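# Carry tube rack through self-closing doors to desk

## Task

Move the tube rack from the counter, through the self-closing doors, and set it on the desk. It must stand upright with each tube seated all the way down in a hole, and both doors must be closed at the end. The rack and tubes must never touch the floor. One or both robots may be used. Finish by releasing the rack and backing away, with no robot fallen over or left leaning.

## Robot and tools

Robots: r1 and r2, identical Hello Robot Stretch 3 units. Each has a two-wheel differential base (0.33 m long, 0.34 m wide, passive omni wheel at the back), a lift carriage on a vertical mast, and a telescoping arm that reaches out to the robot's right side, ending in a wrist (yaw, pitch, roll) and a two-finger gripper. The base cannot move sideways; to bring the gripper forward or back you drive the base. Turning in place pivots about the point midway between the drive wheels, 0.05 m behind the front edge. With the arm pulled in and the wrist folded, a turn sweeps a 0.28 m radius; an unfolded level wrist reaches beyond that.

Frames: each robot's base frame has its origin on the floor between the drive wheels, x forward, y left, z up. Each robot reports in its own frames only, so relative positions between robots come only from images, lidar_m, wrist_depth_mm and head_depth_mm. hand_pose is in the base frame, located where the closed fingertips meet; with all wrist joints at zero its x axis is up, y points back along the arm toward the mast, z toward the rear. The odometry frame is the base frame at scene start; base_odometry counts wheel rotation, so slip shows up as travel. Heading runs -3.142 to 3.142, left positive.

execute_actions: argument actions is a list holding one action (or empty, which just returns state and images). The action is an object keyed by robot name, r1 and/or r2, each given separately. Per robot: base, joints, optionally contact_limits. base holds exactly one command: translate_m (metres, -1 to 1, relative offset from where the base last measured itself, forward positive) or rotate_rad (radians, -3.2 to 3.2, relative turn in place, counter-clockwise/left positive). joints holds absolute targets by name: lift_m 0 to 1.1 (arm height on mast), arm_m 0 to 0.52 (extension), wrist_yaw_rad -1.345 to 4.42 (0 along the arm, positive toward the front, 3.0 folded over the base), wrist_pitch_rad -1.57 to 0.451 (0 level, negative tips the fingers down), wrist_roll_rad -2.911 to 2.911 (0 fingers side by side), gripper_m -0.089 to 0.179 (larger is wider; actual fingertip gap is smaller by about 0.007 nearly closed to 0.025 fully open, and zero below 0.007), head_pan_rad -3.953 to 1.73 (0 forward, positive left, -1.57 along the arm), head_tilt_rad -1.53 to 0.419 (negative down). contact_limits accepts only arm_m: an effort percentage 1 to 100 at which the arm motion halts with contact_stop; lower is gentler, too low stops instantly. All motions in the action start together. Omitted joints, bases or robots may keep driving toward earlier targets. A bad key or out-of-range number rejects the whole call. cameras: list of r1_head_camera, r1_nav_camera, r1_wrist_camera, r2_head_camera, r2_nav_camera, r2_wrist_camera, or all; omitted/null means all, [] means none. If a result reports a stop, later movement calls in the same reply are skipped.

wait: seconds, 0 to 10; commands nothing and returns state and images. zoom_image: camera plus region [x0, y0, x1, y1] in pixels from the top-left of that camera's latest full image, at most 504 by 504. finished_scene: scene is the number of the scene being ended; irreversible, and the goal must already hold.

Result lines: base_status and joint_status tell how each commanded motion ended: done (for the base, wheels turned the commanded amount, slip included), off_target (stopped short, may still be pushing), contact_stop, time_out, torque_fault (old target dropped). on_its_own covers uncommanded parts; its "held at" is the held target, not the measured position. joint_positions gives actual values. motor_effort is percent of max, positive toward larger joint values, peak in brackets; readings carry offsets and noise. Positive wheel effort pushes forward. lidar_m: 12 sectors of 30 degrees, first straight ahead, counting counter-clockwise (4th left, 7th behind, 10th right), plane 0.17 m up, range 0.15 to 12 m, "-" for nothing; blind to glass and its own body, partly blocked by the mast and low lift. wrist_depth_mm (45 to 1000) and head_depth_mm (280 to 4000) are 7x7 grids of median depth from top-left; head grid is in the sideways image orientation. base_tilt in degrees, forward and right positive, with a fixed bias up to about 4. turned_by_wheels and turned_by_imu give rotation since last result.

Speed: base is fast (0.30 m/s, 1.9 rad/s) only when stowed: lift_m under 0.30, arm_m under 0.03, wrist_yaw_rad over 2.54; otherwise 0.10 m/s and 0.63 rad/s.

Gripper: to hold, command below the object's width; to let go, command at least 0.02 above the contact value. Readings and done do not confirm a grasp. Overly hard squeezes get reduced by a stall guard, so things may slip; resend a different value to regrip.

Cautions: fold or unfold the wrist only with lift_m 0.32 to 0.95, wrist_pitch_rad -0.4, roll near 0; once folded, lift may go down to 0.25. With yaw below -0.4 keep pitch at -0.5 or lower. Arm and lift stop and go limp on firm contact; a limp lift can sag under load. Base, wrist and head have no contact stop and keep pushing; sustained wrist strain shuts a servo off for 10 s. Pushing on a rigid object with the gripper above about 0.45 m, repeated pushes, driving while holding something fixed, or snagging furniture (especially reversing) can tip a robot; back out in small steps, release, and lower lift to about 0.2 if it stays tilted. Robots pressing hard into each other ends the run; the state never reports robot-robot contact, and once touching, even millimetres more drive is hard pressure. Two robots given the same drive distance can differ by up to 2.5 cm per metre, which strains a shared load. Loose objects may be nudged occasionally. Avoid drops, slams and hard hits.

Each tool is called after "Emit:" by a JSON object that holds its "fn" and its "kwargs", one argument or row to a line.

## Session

Emit:
{"fn": "execute_actions", "kwargs": {
  "actions": []
}}

Scene clock: 0.00 s.
r1.base_odometry: x=+0.000 y=+0.000 heading=+0.000 (m, m, rad; r1's odometry frame)
r1.turned_by_wheels: +0.000 (rad since the last result)
r1.turned_by_imu: +0.000 (rad since the last result)
r1.base_tilt: forward=+0.7 right=-1.4 (deg)
r1.lidar_m: 1.69 2.21 2.58 2.00 1.81 1.06 0.92 0.92 0.95 0.83 0.83 0.96
r1.head_depth_mm: 1499 1509 1520 1547 1579 1602 1638 / 1824 1843 1882 1921 1949 1993 2001 / 2214 2274 2284 2307 2315 2365 2215 / 2200 2236 2280 2264 2309 2282 2243 / 2156 2188 2187 2220 2190 2266 2217 / 2120 2135 2146 2131 2173 2203 2168 / 2074 2059 2076 2121 2151 2149 2138
r1.base_status: not commanded
r1.joint_positions: lift_m=+0.484 arm_m=-0.001 wrist_yaw_rad=+2.908 wrist_pitch_rad=-0.588 wrist_roll_rad=+0.001 gripper_m=+0.037 head_pan_rad=+0.017 head_tilt_rad=+0.014
r1.joint_status: not commanded
r1.motor_effort: left_wheel=+0 right_wheel=+0 lift_m=+28 arm_m=-1 wrist_yaw_rad=+0 wrist_pitch_rad=+4 wrist_roll_rad=+0 gripper_m=+0 head_pan_rad=+0 head_tilt_rad=+2 (%)
r1.hand_pose: x=+0.0251 y=+0.0503 z=+0.4608 quat_wxyz=(+0.283, +0.696, +0.125, +0.648) (m; r1's base frame)
r1.wrist_depth_mm: - - - - - - - / - - - - - - - / 956 - 982 981 983 975 964 / 819 - 838 830 839 827 822 / 709 712 747 718 724 715 737 / 633 634 - 635 633 639 642 / 566 583 - 578 568 568 570
r2.base_odometry: x=+0.000 y=+0.000 heading=+0.000 (m, m, rad; r2's odometry frame)
r2.turned_by_wheels: +0.000 (rad since the last result)
r2.turned_by_imu: +0.000 (rad since the last result)
r2.base_tilt: forward=+1.0 right=-1.7 (deg)
r2.lidar_m: 0.99 1.35 1.94 3.05 2.29 2.20 1.70 1.26 1.23 1.35 0.99 0.95
r2.head_depth_mm: 907 900 893 888 882 876 870 / 968 960 954 945 938 936 926 / 1037 1025 1018 1015 999 996 986 / 1116 1105 1094 1086 1073 1068 1061 / 1205 1192 1184 1170 1161 1152 1139 / 1309 1299 1287 1275 1261 1251 1241 / 1443 1433 1416 1393 1373 1361 1351
r2.base_status: not commanded
r2.joint_positions: lift_m=+0.315 arm_m=+0.002 wrist_yaw_rad=+2.974 wrist_pitch_rad=-0.627 wrist_roll_rad=+0.007 gripper_m=+0.037 head_pan_rad=-0.006 head_tilt_rad=+0.014
r2.joint_status: not commanded
r2.motor_effort: left_wheel=+0 right_wheel=+0 lift_m=+33 arm_m=+0 wrist_yaw_rad=+0 wrist_pitch_rad=+4 wrist_roll_rad=+0 gripper_m=+0 head_pan_rad=-1 head_tilt_rad=+1 (%)
r2.hand_pose: x=+0.0110 y=+0.0434 z=+0.2840 quat_wxyz=(+0.275, +0.691, +0.160, +0.650) (m; r2's base frame)
r2.wrist_depth_mm: - - - - - - - / 965 - 909 868 881 826 841 / 753 736 734 714 696 690 672 / 629 621 601 608 590 586 574 / 534 549 - 548 519 503 494 / 488 - - - - 448 442 / - - - - 406 401 398
pictures: r1_head_camera (sideways: a quarter turn clockwise sets it upright), r1_nav_camera (sideways: a quarter turn counterclockwise sets it upright), r1_wrist_camera, r2_head_camera (sideways: a quarter turn clockwise sets it upright), r2_nav_camera (sideways: a quarter turn counterclockwise sets it upright), r2_wrist_camera
camera_calibration (this result's frames):
r1_head_camera: T_world_to_cam=[[-0.0184206, 0.0303506, -0.99937, 1.3224], [-0.0259048, 0.999189, 0.0308226, -0.0393047], [0.999495, 0.0264562, -0.0176195, -0.0239725], [0, 0, 0, 1]] pos_world=[0.0473016, -0.000228587, 1.32235]
r1_nav_camera: T_world_to_cam=[[0.0217345, -0.0547969, 0.998261, -1.25511], [-0.015061, -0.998401, -0.0544767, 0.118359], [0.99965, -0.0138508, -0.022525, -0.0209062], [0, 0, 0, 1]] pos_world=[0.0499606, 0.0491038, 1.2589]
r1_wrist_camera: T_world_to_cam=[[0.960943, -0.276582, -0.00949942, -0.00885103], [-0.208288, -0.700211, -0.682877, 0.379508], [0.18222, 0.658185, -0.730471, 0.461957], [0, 0, 0, 1]] pos_world=[0.00337425, -0.040766, 0.59652]
r2_head_camera: T_world_to_cam=[[0.0652428, -0.025801, -0.997536, 1.31807], [-0.050121, 0.998319, -0.0290993, 0.043534], [0.99661, 0.051896, 0.0638399, -0.128333], [0, 0, 0, 1]] pos_world=[0.0440854, -0.00279331, 1.32429]
r2_nav_camera: T_world_to_cam=[[-0.0252606, 0.00877519, 0.999642, -1.26434], [-0.0126554, -0.999884, 0.00845752, 0.0467282], [0.999601, -0.0124372, 0.0253687, -0.0797562], [0, 0, 0, 1]] pos_world=[0.0483777, 0.0568257, 1.26552]
r2_wrist_camera: T_world_to_cam=[[0.991485, -0.126632, -0.0303723, 0.00763556], [-0.112096, -0.711227, -0.693967, 0.259748], [0.0662768, 0.691462, -0.719366, 0.333072], [0, 0, 0, 1]] pos_world=[-0.000528795, -0.0446002, 0.420089]
Images, in order (width x height): r1_head_camera 896x504, r1_nav_camera 672x504, r1_wrist_camera 644x364, r2_head_camera 896x504, r2_nav_camera 672x504, r2_wrist_camera 644x364.

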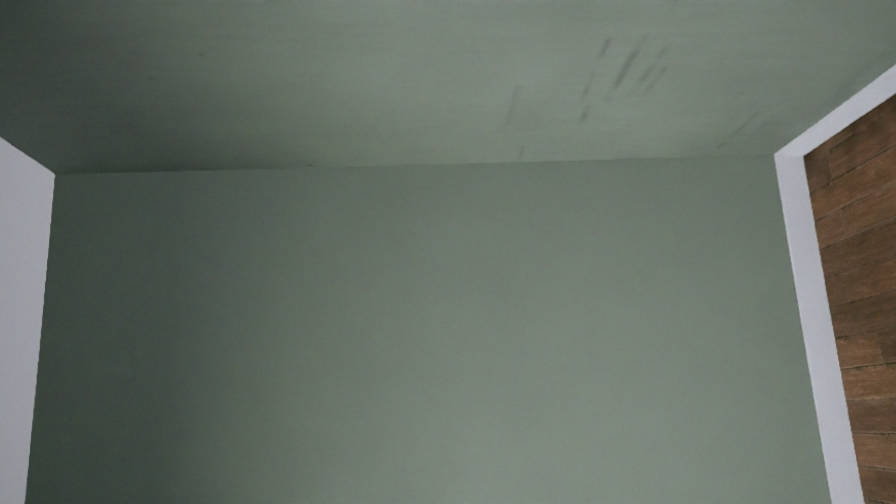

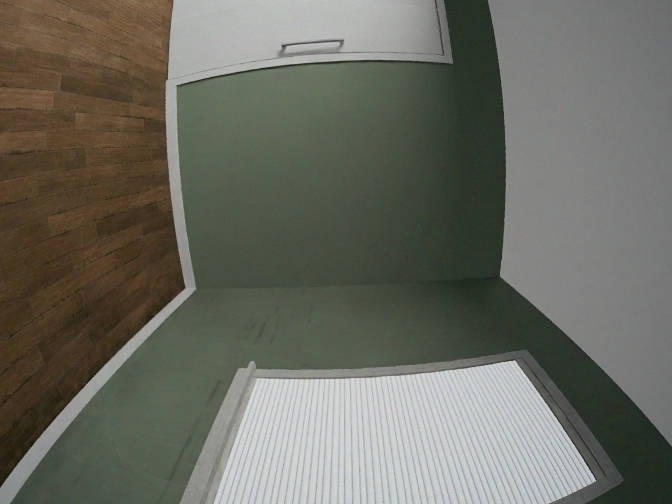

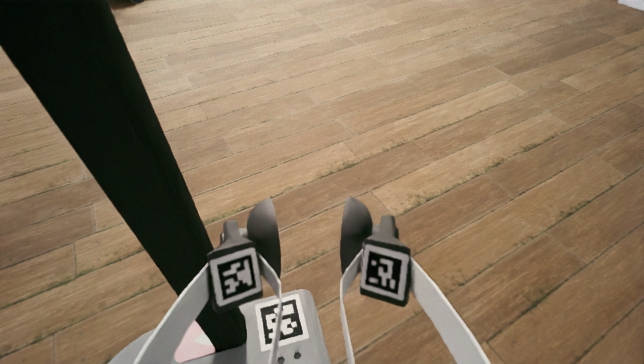

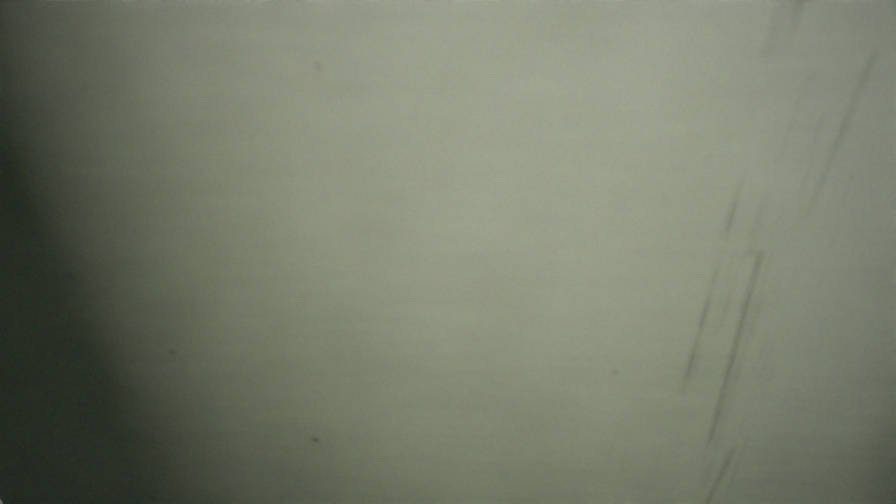

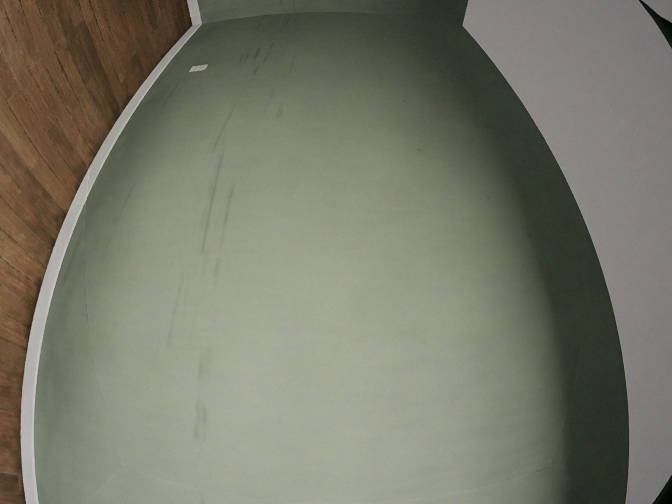

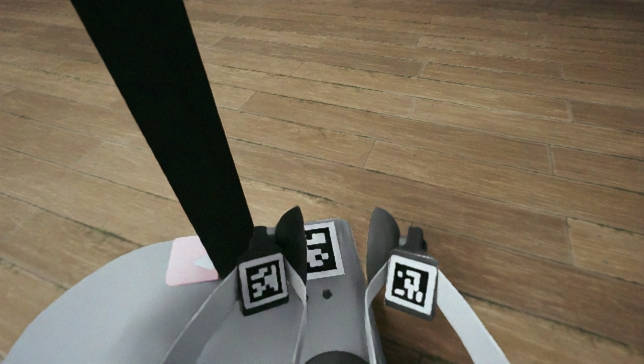

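Door is left of r1. Look around.

Emit:
{"fn": "execute_actions", "kwargs": {
  "actions": [
    {"r1":{"joints":{"head_pan_rad":1.5,"head_tilt_rad":-0.4}},"r2":{"joints":{"head_pan_rad":-3.1,"head_tilt_rad":-0.4}}}
  ],
  "cameras": ["r1_nav_camera","r2_nav_camera"]
}}

Emit:
{"fn": "execute_actions", "kwargs": {
  "actions": [
    {"r1":{"joints":{"head_pan_rad":-3.1}},"r2":{"joints":{"head_pan_rad":1.5}}}
  ],
  "cameras": ["r1_nav_camera","r2_nav_camera"]
}}

Scene clock: 5.57 s.
r1.base_odometry: x=+0.000 y=+0.000 heading=+0.000 (m, m, rad; r1's odometry frame)
r1.turned_by_wheels: +0.000 (rad since the last result)
r1.turned_by_imu: -0.001 (rad since the last result)
r1.base_tilt: forward=+1.0 right=-1.4 (deg)
r1.lidar_m: 1.69 2.21 2.58 1.99 1.82 1.06 0.92 0.92 0.95 0.83 0.83 0.96
r1.head_depth_mm: 3325 3534 3616 2855 2121 1659 1385 / 3849 3884 3968 2880 2111 1670 1392 / 3905 3545 3649 2936 2145 1691 1391 / 3683 3387 3526 2932 2149 1688 1402 / 3539 3356 3423 2975 2175 1708 1409 / 3520 3390 3380 2710 2198 1705 1420 / 3337 3124 3181 2707 2173 1716 1434
r1.base_status: not commanded
r1.joint_positions: lift_m=+0.484 arm_m=-0.001 wrist_yaw_rad=+2.908 wrist_pitch_rad=-0.588 wrist_roll_rad=+0.001 gripper_m=+0.037 head_pan_rad=+1.493 head_tilt_rad=-0.395
r1.joint_status: all done
r1.motor_effort: left_wheel=+0(0) right_wheel=+0(0) lift_m=+27(27) arm_m=-1(1) wrist_yaw_rad=+0(0) wrist_pitch_rad=+4(4) wrist_roll_rad=+0(0) gripper_m=+0(0) head_pan_rad=+5(56) head_tilt_rad=-4(41) (%)
r1.hand_pose: x=+0.0251 y=+0.0503 z=+0.4608 quat_wxyz=(+0.283, +0.696, +0.125, +0.648) (m; r1's base frame)
r1.wrist_depth_mm: - - - - - - - / - - - - - - - / 975 - 966 970 976 959 972 / 822 - 825 822 823 838 828 / 716 692 721 723 740 720 726 / 631 639 - 636 643 637 633 / 572 580 - 581 569 570 569
r2.base_odometry: x=+0.000 y=+0.000 heading=+0.000 (m, m, rad; r2's odometry frame)
r2.turned_by_wheels: +0.000 (rad since the last result)
r2.turned_by_imu: +0.000 (rad since the last result)
r2.base_tilt: forward=+1.0 right=-1.6 (deg)
r2.lidar_m: 0.99 1.35 1.94 3.04 2.30 2.20 1.70 1.26 1.22 1.35 0.99 0.95
r2.head_depth_mm: 1925 2015 2158 2288 2331 1736 1384 / 2062 2169 2293 2471 2354 1747 1386 / 2173 2334 2494 2680 2338 1746 1380 / 2321 2496 2233 2157 2230 1749 1387 / 2380 2557 2228 1852 2055 1741 1388 / 2129 2238 2242 1621 1732 1760 1389 / 1917 2022 2025 1441 1533 1620 1386
r2.base_status: not commanded
r2.joint_positions: lift_m=+0.315 arm_m=+0.002 wrist_yaw_rad=+2.974 wrist_pitch_rad=-0.627 wrist_roll_rad=+0.007 gripper_m=+0.037 head_pan_rad=-3.093 head_tilt_rad=-0.395
r2.joint_status: all done
r2.motor_effort: left_wheel=+0(0) right_wheel=-1(0) lift_m=+33(33) arm_m=+1(0) wrist_yaw_rad=+0(0) wrist_pitch_rad=+4(4) wrist_roll_rad=+0(0) gripper_m=+0(0) head_pan_rad=-2(32) head_tilt_rad=-2(21) (%)
r2.hand_pose: x=+0.0110 y=+0.0434 z=+0.2840 quat_wxyz=(+0.275, +0.691, +0.160, +0.650) (m; r2's base frame)
r2.wrist_depth_mm: - - - - - - - / 936 - 900 888 874 866 839 / 753 741 717 709 700 701 681 / 622 626 613 606 590 579 578 / 533 549 - 548 529 513 502 / 485 - - - - 447 442 / - - - - 403 399 398
pictures: r1_nav_camera (sideways: a quarter turn counterclockwise sets it upright), r2_nav_camera (sideways: a quarter turn counterclockwise sets it upright)
camera_calibration (this result's frames):
r1_nav_camera: T_world_to_cam=[[0.0874087, 0.410463, 0.907678, -1.13706], [0.991025, -0.128338, -0.0373987, 0.089963], [0.101139, 0.902801, -0.417997, 0.499317], [0, 0, 0, 1]] pos_world=[-0.0402667, 0.0274854, 1.24417]
r2_nav_camera: T_world_to_cam=[[-0.373627, -0.0268995, 0.927189, -1.16737], [-0.0458218, 0.998894, 0.010515, 0.044257], [-0.926446, -0.0385568, -0.374447, 0.452414], [0, 0, 0, 1]] pos_world=[-0.0149957, -0.058166, 1.25131]
Images, in order (width x height): r1_nav_camera 672x504, r2_nav_camera 672x504.

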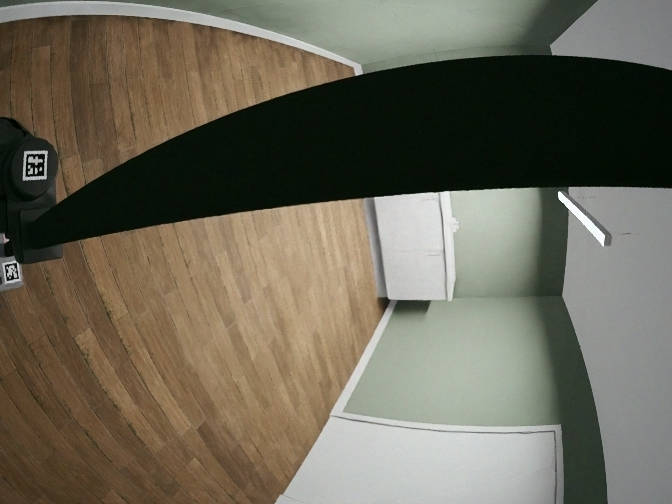

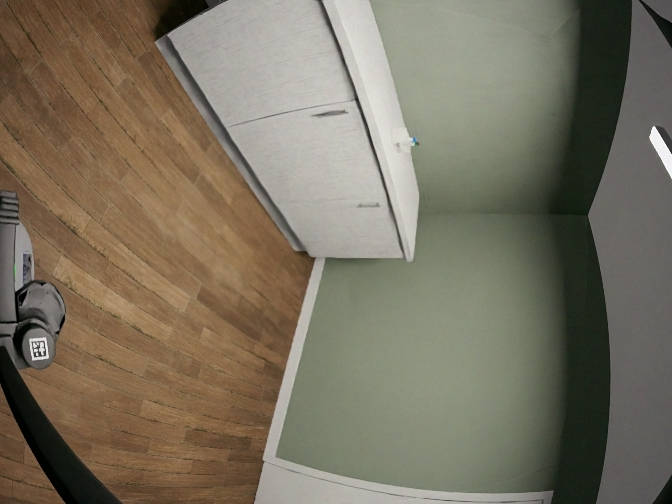

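Scene clock: 8.23 s.
r1.base_odometry: x=+0.000 y=+0.000 heading=+0.000 (m, m, rad; r1's odometry frame)
r1.turned_by_wheels: +0.000 (rad since the last result)
r1.turned_by_imu: -0.001 (rad since the last result)
r1.base_tilt: forward=+0.7 right=-1.5 (deg)
r1.lidar_m: 1.69 2.21 2.58 1.99 1.82 1.06 0.92 0.92 0.95 0.83 0.83 0.96
r1.head_depth_mm: 857 924 1006 1103 1218 1367 1391 / 836 899 986 1082 1189 1319 1396 / 821 884 959 1045 1147 1280 1376 / 807 865 933 1015 1121 1234 1334 / 784 845 915 989 1094 1200 1322 / 776 830 894 971 1061 1160 1289 / 761 812 873 944 1034 1139 1264
r1.base_status: not commanded
r1.joint_positions: lift_m=+0.484 arm_m=-0.001 wrist_yaw_rad=+2.908 wrist_pitch_rad=-0.588 wrist_roll_rad=+0.001 gripper_m=+0.037 head_pan_rad=-3.093 head_tilt_rad=-0.395
r1.joint_status: all done
r1.motor_effort: left_wheel=+0(0) right_wheel=+0(0) lift_m=+27(28) arm_m=-1(1) wrist_yaw_rad=+0(0) wrist_pitch_rad=+4(4) wrist_roll_rad=+0(0) gripper_m=+0(0) head_pan_rad=-5(53) head_tilt_rad=-3(4) (%)
r1.hand_pose: x=+0.0251 y=+0.0503 z=+0.4608 quat_wxyz=(+0.283, +0.696, +0.125, +0.648) (m; r1's base frame)
r1.wrist_depth_mm: - - - - - - - / - - - - - - - / 963 - 962 967 963 963 980 / 827 - 834 822 839 827 836 / 712 709 741 724 727 726 721 / 628 633 - 635 636 639 636 / 567 578 - 583 574 571 573
r2.base_odometry: x=+0.000 y=+0.000 heading=+0.000 (m, m, rad; r2's odometry frame)
r2.turned_by_wheels: +0.000 (rad since the last result)
r2.turned_by_imu: +0.000 (rad since the last result)
r2.base_tilt: forward=+1.0 right=-1.7 (deg)
r2.lidar_m: 0.99 1.36 1.94 3.05 2.29 2.21 1.70 1.26 1.22 1.35 0.99 0.95
r2.head_depth_mm: 2468 2607 2797 2948 2362 1747 1383 / 2596 2749 2944 3113 2347 1747 1391 / 2736 2963 3145 3284 2334 1738 1393 / 2875 3078 3328 3409 2336 1742 1393 / 3079 3279 3576 3597 2342 1743 1387 / 2940 3107 3275 3340 2359 1746 1389 / 2588 2711 2838 2912 2342 1747 1387
r2.base_status: not commanded
r2.joint_positions: lift_m=+0.315 arm_m=+0.002 wrist_yaw_rad=+2.974 wrist_pitch_rad=-0.627 wrist_roll_rad=+0.007 gripper_m=+0.037 head_pan_rad=+1.493 head_tilt_rad=-0.395
r2.joint_status: all done
r2.motor_effort: left_wheel=+0(0) right_wheel=+0(0) lift_m=+33(33) arm_m=+0(0) wrist_yaw_rad=+1(1) wrist_pitch_rad=+4(4) wrist_roll_rad=+0(0) gripper_m=+0(1) head_pan_rad=+3(30) head_tilt_rad=-2(2) (%)
r2.hand_pose: x=+0.0110 y=+0.0434 z=+0.2840 quat_wxyz=(+0.275, +0.691, +0.160, +0.650) (m; r2's base frame)
r2.wrist_depth_mm: - - - - - - - / 937 - 917 872 851 816 826 / 763 745 735 711 707 689 687 / 642 641 612 601 595 590 576 / 542 537 - 553 529 514 500 / 483 - - - - 453 446 / - - - - 402 403 392
pictures: r1_nav_camera (sideways: a quarter turn counterclockwise sets it upright), r2_nav_camera (sideways: a quarter turn counterclockwise sets it upright)
camera_calibration (this result's frames):
r1_nav_camera: T_world_to_cam=[[-0.418464, 0.0347675, 0.907568, -1.13384], [0.00194391, 0.999299, -0.0373853, 0.0959789], [-0.908231, -0.0138802, -0.418238, 0.505788], [0, 0, 0, 1]] pos_world=[-0.0152834, -0.0494706, 1.24416]
r2_nav_camera: T_world_to_cam=[[0.0205894, 0.374028, 0.927189, -1.16977], [0.996664, -0.0809302, 0.010515, 0.0378978], [0.0789705, 0.923879, -0.374447, 0.446281], [0, 0, 0, 1]] pos_world=[-0.0489294, 0.0282855, 1.25131]
Images, in order (width x height): r1_nav_camera 672x504, r2_nav_camera 672x504.

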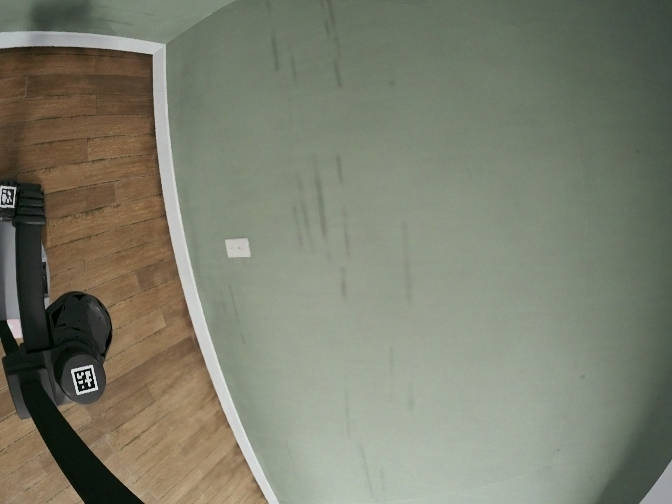

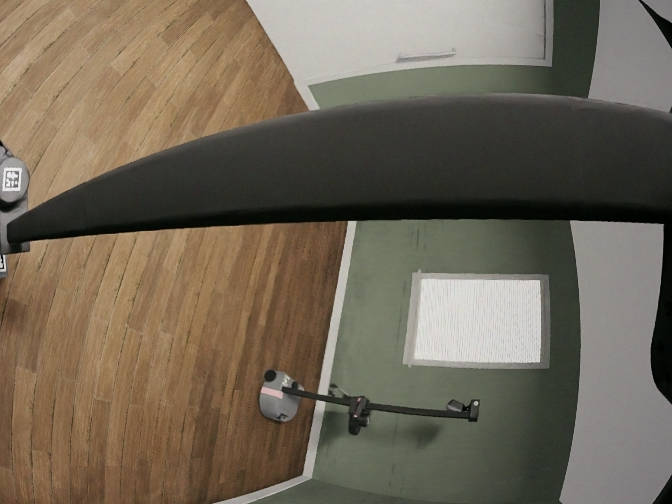

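Emit:
{"fn": "execute_actions", "kwargs": {
  "actions": [
    {"r1":{"joints":{"head_pan_rad":0.6,"head_tilt_rad":-0.2}},"r2":{"joints":{"head_pan_rad":-2.75,"head_tilt_rad":-0.25}}}
  ],
  "cameras": ["r1_nav_camera","r1_head_camera","r2_head_camera"]
}}

Scene clock: 18.17 s.
r1.base_odometry: x=+0.000 y=+0.000 heading=+0.000 (m, m, rad; r1's odometry frame)
r1.turned_by_wheels: +0.000 (rad since the last result)
r1.turned_by_imu: -0.001 (rad since the last result)
r1.base_tilt: forward=+0.9 right=-1.5 (deg)
r1.lidar_m: 1.69 2.21 2.58 1.99 1.82 1.06 0.92 0.92 0.95 0.83 0.83 0.96
r1.head_depth_mm: 1917 1991 2082 2185 2319 2093 1628 / 1960 2040 2159 2259 2371 2095 1636 / 2018 2125 2204 2310 2479 2122 1645 / 2065 2175 2290 2430 2546 2120 1678 / 2177 2296 2405 2518 2702 2132 1640 / 2248 2375 2469 2627 2723 2141 1663 / 2306 2428 2562 2717 2822 2173 1687
r1.base_status: not commanded
r1.joint_positions: lift_m=+0.484 arm_m=-0.001 wrist_yaw_rad=+2.908 wrist_pitch_rad=-0.588 wrist_roll_rad=+0.001 gripper_m=+0.037 head_pan_rad=+0.593 head_tilt_rad=-0.211
r1.joint_status: all done
r1.motor_effort: left_wheel=+0(0) right_wheel=+1(1) lift_m=+28(28) arm_m=-1(1) wrist_yaw_rad=+0(0) wrist_pitch_rad=+4(4) wrist_roll_rad=+0(0) gripper_m=+0(1) head_pan_rad=+5(57) head_tilt_rad=+7(31) (%)
r1.hand_pose: x=+0.0251 y=+0.0503 z=+0.4608 quat_wxyz=(+0.283, +0.696, +0.125, +0.648) (m; r1's base frame)
r1.wrist_depth_mm: - - - - - - - / - - - - - - - / 959 - 973 966 948 962 972 / 826 - 827 817 826 837 835 / 721 724 729 720 734 713 724 / 627 634 - 641 642 639 636 / 570 588 - 583 575 575 581
r2.base_odometry: x=+0.000 y=+0.000 heading=+0.000 (m, m, rad; r2's odometry frame)
r2.turned_by_wheels: +0.000 (rad since the last result)
r2.turned_by_imu: +0.000 (rad since the last result)
r2.base_tilt: forward=+0.9 right=-1.7 (deg)
r2.lidar_m: 0.99 1.35 1.94 3.05 2.29 2.21 1.69 1.26 1.23 1.35 0.99 0.95
r2.head_depth_mm: 2383 2460 2566 1967 2070 2066 1562 / 2283 2418 2593 1836 1858 1969 1572 / 2128 2235 2355 1666 1695 1818 1573 / 1963 2062 2196 1661 1560 1640 1569 / 1846 1910 2016 1654 1431 1516 1562 / 1731 1789 1888 1658 1338 1408 1481 / 1624 1692 1763 1648 1251 1312 1407
r2.base_status: not commanded
r2.joint_positions: lift_m=+0.315 arm_m=+0.002 wrist_yaw_rad=+2.974 wrist_pitch_rad=-0.627 wrist_roll_rad=+0.007 gripper_m=+0.037 head_pan_rad=-2.743 head_tilt_rad=-0.260
r2.joint_status: all done
r2.motor_effort: left_wheel=+0(0) right_wheel=+0(1) lift_m=+33(34) arm_m=+0(1) wrist_yaw_rad=+0(0) wrist_pitch_rad=+4(4) wrist_roll_rad=+0(0) gripper_m=+0(0) head_pan_rad=-3(32) head_tilt_rad=+4(14) (%)
r2.hand_pose: x=+0.0110 y=+0.0434 z=+0.2840 quat_wxyz=(+0.275, +0.691, +0.160, +0.650) (m; r2's base frame)
r2.wrist_depth_mm: - - - - - - - / 911 - 891 881 872 832 825 / 763 748 755 713 702 688 675 / 641 631 621 593 585 589 573 / 548 544 - 548 526 513 504 / 480 - - - - 447 440 / - - - - 402 403 397
pictures: r1_head_camera (sideways: a quarter turn clockwise sets it upright), r1_nav_camera (sideways: a quarter turn counterclockwise sets it upright), r2_head_camera (sideways: a quarter turn clockwise sets it upright)
camera_calibration (this result's frames):
r1_head_camera: T_world_to_cam=[[-0.216684, -0.108996, -0.970138, 1.28526], [-0.560177, 0.82775, 0.0321192, -0.0377244], [0.799531, 0.550408, -0.240417, 0.267267], [0, 0, 0, 1]] pos_world=[0.043675, 0.0242083, 1.31235]
r1_nav_camera: T_world_to_cam=[[0.232515, 0.090122, 0.968408, -1.21724], [0.521872, -0.851781, -0.0460331, 0.104076], [0.820723, 0.516088, -0.245084, 0.269893], [0, 0, 0, 1]] pos_world=[0.00720463, 0.0590612, 1.24972]
r2_head_camera: T_world_to_cam=[[0.18153, 0.104091, -0.977861, 1.29139], [0.444371, -0.89575, -0.0128578, 0.0193655], [-0.877258, -0.432199, -0.208861, 0.238098], [0, 0, 0, 1]] pos_world=[-0.0341596, -0.0141709, 1.31278]
Images, in order (width x height): r1_head_camera 896x504, r1_nav_camera 672x504, r2_head_camera 896x504.

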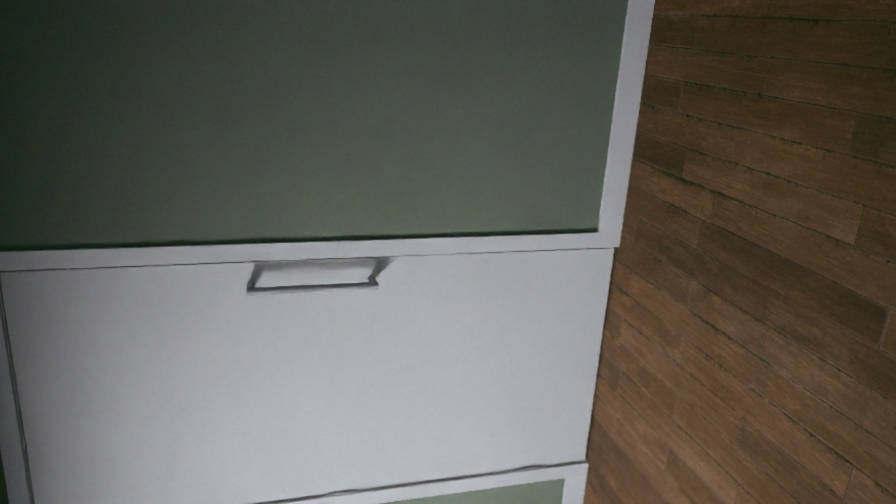

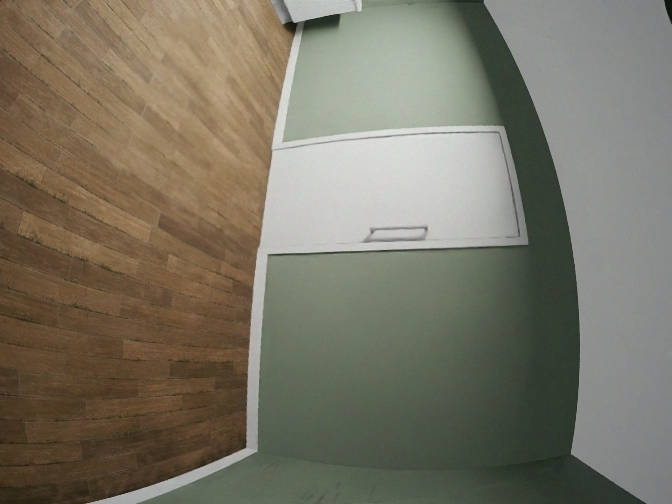

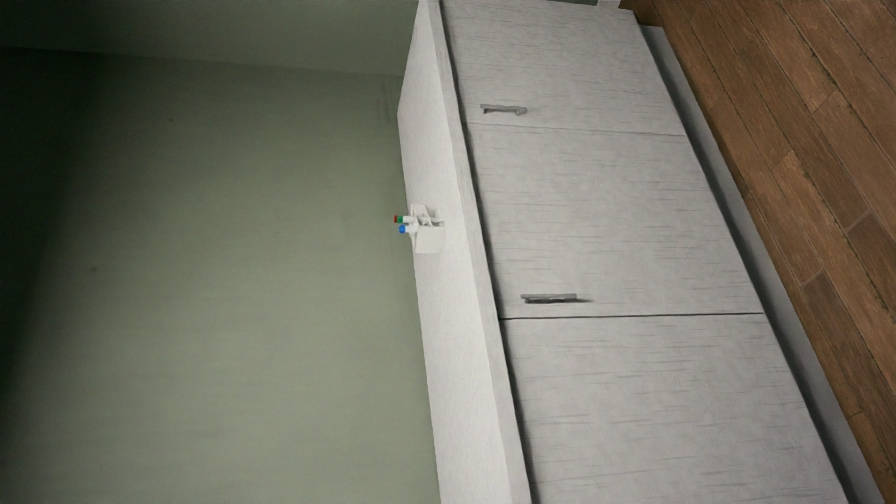

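Emit:
{"fn": "execute_actions", "kwargs": {
  "actions": [
    {"r1":{"base":{"rotate_rad":1.13},"joints":{"lift_m":0.28,"head_pan_rad":0}},"r2":{"base":{"rotate_rad":-3.09},"joints":{"lift_m":0.28,"head_pan_rad":0}}}
  ],
  "cameras": []
}}

Emit:
{"fn": "execute_actions", "kwargs": {
  "actions": [
    {"r1":{"base":{"translate_m":1.0}},"r2":{"base":{"translate_m":0.98}}}
  ],
  "cameras": []
}}

Emit:
{"fn": "execute_actions", "kwargs": {
  "actions": [
    {"r1":{"base":{"translate_m":1.0}},"r2":{"base":{"rotate_rad":2.39},"joints":{"head_pan_rad":-1.57,"head_tilt_rad":-0.4}}}
  ],
  "cameras": ["r1_nav_camera","r2_head_camera","r2_nav_camera"]
}}

Scene clock: 37.03 s.
r1.base_odometry: x=+0.000 y=+0.000 heading=+1.130 (m, m, rad; r1's odometry frame)
r1.turned_by_wheels: +1.130 (rad since the last result)
r1.turned_by_imu: +1.125 (rad since the last result)
r1.base_tilt: forward=+0.8 right=-1.5 (deg)
r1.lidar_m: 2.72 2.06 1.60 1.02 0.92 0.93 0.91 0.82 0.83 1.02 2.01 2.23
r1.head_depth_mm: 2315 2417 2522 2659 2657 2091 1638 / 2577 2634 2773 2936 2897 2087 1640 / 2777 2920 3091 3261 2952 2106 1665 / 3095 3252 3496 3641 2951 2123 1648 / 3500 3710 3958 - 2988 2109 1664 / 3916 - - 3703 2983 2151 1670 / 3745 3880 3915 3440 3041 2162 1677
r1.base_status: done
r1.joint_positions: lift_m=+0.280 arm_m=-0.001 wrist_yaw_rad=+2.908 wrist_pitch_rad=-0.588 wrist_roll_rad=+0.001 gripper_m=+0.037 head_pan_rad=+0.007 head_tilt_rad=-0.211
r1.joint_status: all done
r1.motor_effort: left_wheel=-2(8) right_wheel=+2(6) lift_m=+17(26) arm_m=-2(1) wrist_yaw_rad=+0(0) wrist_pitch_rad=+4(4) wrist_roll_rad=+0(0) gripper_m=+0(0) head_pan_rad=-5(49) head_tilt_rad=+7(7) (%)
r1.hand_pose: x=+0.0251 y=+0.0502 z=+0.2569 quat_wxyz=(+0.283, +0.696, +0.125, +0.648) (m; r1's base frame)
r1.wrist_depth_mm: - 913 983 966 995 962 972 / - 775 769 777 780 768 781 / 611 - 634 636 638 639 644 / 539 - 539 549 542 539 545 / 481 - - - 480 475 479 / - - - - 420 420 420 / - - - - 375 378 378
r2.base_odometry: x=+0.000 y=+0.000 heading=-3.090 (m, m, rad; r2's odometry frame)
r2.turned_by_wheels: -3.090 (rad since the last result)
r2.turned_by_imu: -3.041 (rad since the last result)
r2.base_tilt: forward=+1.0 right=-1.5 (deg)
r2.lidar_m: 1.61 1.25 1.23 1.28 0.97 0.95 1.00 1.43 2.06 2.96 2.25 2.20
r2.head_depth_mm: 1972 2037 2131 2212 2292 2068 1566 / 2102 2186 2264 2349 2478 2068 1566 / 2246 2327 2466 2557 2652 2050 1572 / 2435 2524 2656 2143 2173 2054 1568 / 2449 2552 2658 1877 1859 1929 1566 / 2175 2257 2330 1661 1633 1718 1555 / 1952 2025 2082 1598 1446 1505 1551
r2.base_status: done
r2.joint_positions: lift_m=+0.280 arm_m=+0.002 wrist_yaw_rad=+2.974 wrist_pitch_rad=-0.628 wrist_roll_rad=+0.007 gripper_m=+0.037 head_pan_rad=-0.007 head_tilt_rad=-0.260
r2.joint_status: all done
r2.motor_effort: left_wheel=+2(8) right_wheel=-3(8) lift_m=+24(27) arm_m=+0(0) wrist_yaw_rad=-1(1) wrist_pitch_rad=+4(4) wrist_roll_rad=+0(0) gripper_m=+0(0) head_pan_rad=+1(30) head_tilt_rad=+3(3) (%)
r2.hand_pose: x=+0.0110 y=+0.0433 z=+0.2490 quat_wxyz=(+0.275, +0.691, +0.160, +0.650) (m; r2's base frame)
r2.wrist_depth_mm: 789 - - - - 971 952 / 812 - 820 806 775 760 748 / 704 676 667 658 652 649 622 / 580 563 563 561 545 533 529 / 494 516 - - 485 470 456 / - - - - - 417 404 / - - - - 370 366 365
pictures: none
No camera images: the call's "cameras" was empty. Leave "cameras" out to get every camera's image.

Scene clock: 42.07 s.
r1.base_odometry: x=+0.427 y=+0.904 heading=+1.130 (m, m, rad; r1's odometry frame)
r1.turned_by_wheels: +0.000 (rad since the last result)
r1.turned_by_imu: +0.008 (rad since the last result)
r1.base_tilt: forward=+0.7 right=-1.5 (deg)
r1.lidar_m: 1.96 1.83 2.55 1.70 1.55 1.57 1.75 1.60 1.61 1.74 1.57 1.60
r1.head_depth_mm: 1662 1713 1795 1883 1980 1986 1624 / 1808 1896 1977 2076 2201 2092 1627 / 1988 2097 2190 2311 2471 2113 1655 / 2217 2344 2493 2613 2714 2116 1659 / 2506 2658 2838 3034 2958 2132 1657 / 2858 3100 3367 3370 2852 2161 1675 / 3046 3119 3194 2583 2704 2159 1686
r1.base_status: done
r1.joint_positions: lift_m=+0.280 arm_m=-0.001 wrist_yaw_rad=+2.908 wrist_pitch_rad=-0.588 wrist_roll_rad=+0.001 gripper_m=+0.037 head_pan_rad=+0.007 head_tilt_rad=-0.210
r1.joint_status: not commanded
r1.motor_effort: left_wheel=-2(6) right_wheel=+3(6) lift_m=+17(17) arm_m=-2(1) wrist_yaw_rad=+0(0) wrist_pitch_rad=+4(4) wrist_roll_rad=+0(0) gripper_m=+0(0) head_pan_rad=-4(5) head_tilt_rad=+7(7) (%)
r1.hand_pose: x=+0.0251 y=+0.0502 z=+0.2569 quat_wxyz=(+0.283, +0.696, +0.125, +0.648) (m; r1's base frame)
r1.wrist_depth_mm: - 979 980 987 989 982 - / - 767 782 775 778 779 773 / 622 - 639 641 638 640 645 / 539 - 545 545 541 543 550 / 482 - - - 483 469 477 / - - - - 417 419 421 / - - - - 374 377 378
r2.base_odometry: x=-0.979 y=-0.051 heading=-3.090 (m, m, rad; r2's odometry frame)
r2.turned_by_wheels: +0.000 (rad since the last result)
r2.turned_by_imu: +0.004 (rad since the last result)
r2.base_tilt: forward=+1.0 right=-1.7 (deg)
r2.lidar_m: 0.87 0.68 0.67 0.71 1.81 1.77 1.87 2.67 1.84 1.86 1.41 1.39
r2.head_depth_mm: 1215 1255 1312 1365 1425 1479 1505 / 1306 1351 1406 1462 1539 1609 1568 / 1392 1449 1521 1583 1655 1741 1561 / 1503 1569 1644 1701 1134 1210 1300 / 1614 1694 1770 1845 999 1030 1086 / 1509 1569 1631 1619 902 898 939 / 1366 1408 1456 1471 901 788 827
r2.base_status: done
r2.joint_positions: lift_m=+0.280 arm_m=+0.002 wrist_yaw_rad=+2.974 wrist_pitch_rad=-0.628 wrist_roll_rad=+0.007 gripper_m=+0.037 head_pan_rad=-0.007 head_tilt_rad=-0.259
r2.joint_status: not commanded
r2.motor_effort: left_wheel=+1(8) right_wheel=-2(6) lift_m=+24(23) arm_m=+0(0) wrist_yaw_rad=+1(0) wrist_pitch_rad=+4(5) wrist_roll_rad=+0(0) gripper_m=+0(0) head_pan_rad=+3(3) head_tilt_rad=+3(3) (%)
r2.hand_pose: x=+0.0110 y=+0.0433 z=+0.2490 quat_wxyz=(+0.275, +0.691, +0.161, +0.649) (m; r2's base frame)
r2.wrist_depth_mm: - - 949 839 739 623 538 / 882 - 826 814 765 706 646 / 693 684 666 660 628 633 618 / 584 568 565 563 542 541 531 / 506 519 - - 482 469 460 / - - - - - 411 408 / - - - - 371 369 363
pictures: none
No camera images: the call's "cameras" was empty. Leave "cameras" out to get every camera's image.

Scene clock: 47.10 s.
r1.base_odometry: x=+0.854 y=+1.809 heading=+1.130 (m, m, rad; r1's odometry frame)
r1.turned_by_wheels: +0.000 (rad since the last result)
r1.turned_by_imu: +0.009 (rad since the last result)
r1.base_tilt: forward=+0.7 right=-1.5 (deg)
r1.lidar_m: 1.19 1.72 0.98 2.38 2.18 2.20 2.61 2.37 1.61 1.04 0.96 0.96
r1.head_depth_mm: 990 1033 1078 1114 1171 1230 1294 / 1083 1133 1179 1248 1303 1377 1465 / 1194 1249 1312 1397 1468 1557 1592 / 1335 1410 1482 1583 1688 1796 1659 / 1500 1593 1700 1835 1962 2013 1659 / 1739 1869 2020 2163 2374 2144 1676 / 2028 2205 2355 2489 2579 1960 1689
r1.base_status: done
r1.joint_positions: lift_m=+0.280 arm_m=-0.001 wrist_yaw_rad=+2.908 wrist_pitch_rad=-0.588 wrist_roll_rad=+0.001 gripper_m=+0.037 head_pan_rad=+0.007 head_tilt_rad=-0.210
r1.joint_status: not commanded
r1.motor_effort: left_wheel=-2(8) right_wheel=+2(7) lift_m=+17(17) arm_m=-2(2) wrist_yaw_rad=+0(0) wrist_pitch_rad=+4(4) wrist_roll_rad=+0(0) gripper_m=+1(0) head_pan_rad=-4(4) head_tilt_rad=+6(7) (%)
r1.hand_pose: x=+0.0251 y=+0.0502 z=+0.2569 quat_wxyz=(+0.283, +0.696, +0.125, +0.648) (m; r1's base frame)
r1.wrist_depth_mm: - 974 986 967 907 937 978 / - 768 770 775 780 766 771 / 623 - 640 635 638 648 640 / 544 - 547 543 548 543 544 / 484 - - - 481 476 470 / - - - - 417 419 420 / - - - - 376 375 378
r2.base_odometry: x=-0.979 y=-0.051 heading=-0.700 (m, m, rad; r2's odometry frame)
r2.turned_by_wheels: +2.390 (rad since the last result)
r2.turned_by_imu: +2.349 (rad since the last result)
r2.base_tilt: forward=+1.0 right=-1.7 (deg)
r2.lidar_m: 1.77 1.78 2.17 3.48 2.43 1.53 1.39 1.12 0.73 0.67 0.67 0.83
r2.head_depth_mm: 1141 1218 1324 1063 776 838 938 / 1132 1208 1303 993 772 831 925 / 1114 1193 1289 927 762 818 909 / 1105 1180 1272 1060 754 807 894 / 1090 1167 1253 1064 745 797 884 / 1075 1151 1239 1069 737 782 874 / 1064 1137 1220 1064 738 778 860
r2.base_status: done
r2.joint_positions: lift_m=+0.280 arm_m=+0.002 wrist_yaw_rad=+2.974 wrist_pitch_rad=-0.628 wrist_roll_rad=+0.007 gripper_m=+0.037 head_pan_rad=-1.563 head_tilt_rad=-0.395
r2.joint_status: all done
r2.motor_effort: left_wheel=-2(6) right_wheel=+2(11) lift_m=+24(24) arm_m=-1(1) wrist_yaw_rad=+0(1) wrist_pitch_rad=+4(4) wrist_roll_rad=+0(0) gripper_m=+1(1) head_pan_rad=-1(32) head_tilt_rad=-2(12) (%)
r2.hand_pose: x=+0.0110 y=+0.0432 z=+0.2490 quat_wxyz=(+0.275, +0.691, +0.161, +0.649) (m; r2's base frame)
r2.wrist_depth_mm: 834 - - - - 965 943 / 869 - 815 825 781 766 776 / 699 688 670 651 648 634 616 / 582 573 562 556 539 536 522 / 494 519 - - 476 462 458 / - - - - - 409 400 / - - - - 373 371 366
pictures: r1_nav_camera (sideways: a quarter turn counterclockwise sets it upright), r2_head_camera (sideways: a quarter turn clockwise sets it upright), r2_nav_camera (sideways: a quarter turn counterclockwise sets it upright)
camera_calibration (this result's frames):
r1_nav_camera: T_world_to_cam=[[0.242573, -0.0534702, 0.968658, -1.21763], [-0.0360524, -0.998287, -0.0460774, 0.107537], [0.969463, -0.0237453, -0.244085, 0.267686], [0, 0, 0, 1]] pos_world=[0.039729, 0.0486022, 1.24976]
r2_head_camera: T_world_to_cam=[[-0.028014, 0.337273, -0.94099, 1.2445], [0.997505, 0.0704619, -0.00444121, 0.0050323], [0.0648061, -0.938766, -0.338405, 0.400955], [0, 0, 0, 1]] pos_world=[0.00385936, -0.0436885, 1.30677]
r2_nav_camera: T_world_to_cam=[[0.0115064, -0.375001, 0.926953, -1.16941], [-0.999934, -0.00468512, 0.0105169, 0.0500746], [0.000399034, -0.927013, -0.37503, 0.447519], [0, 0, 0, 1]] pos_world=[0.0633484, -0.0234396, 1.2513]
Images, in order (width x height): r1_nav_camera 672x504, r2_head_camera 896x504, r2_nav_camera 672x504.

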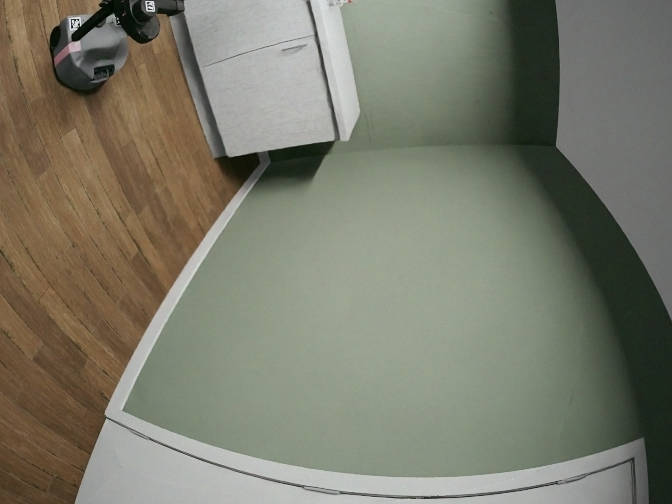

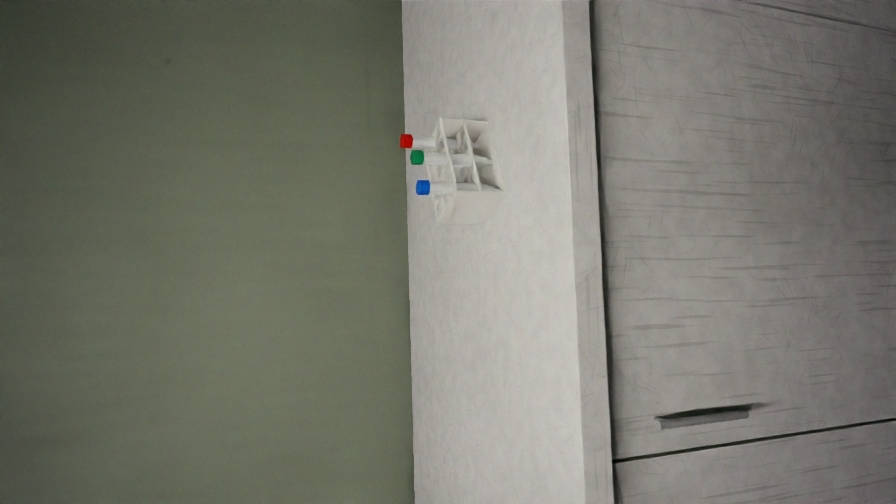

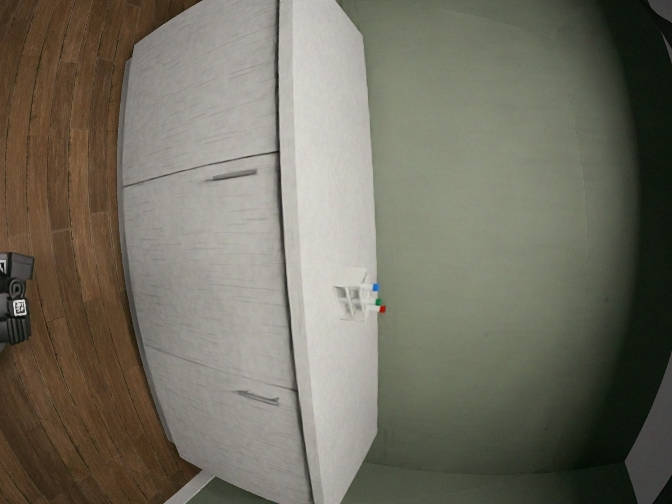

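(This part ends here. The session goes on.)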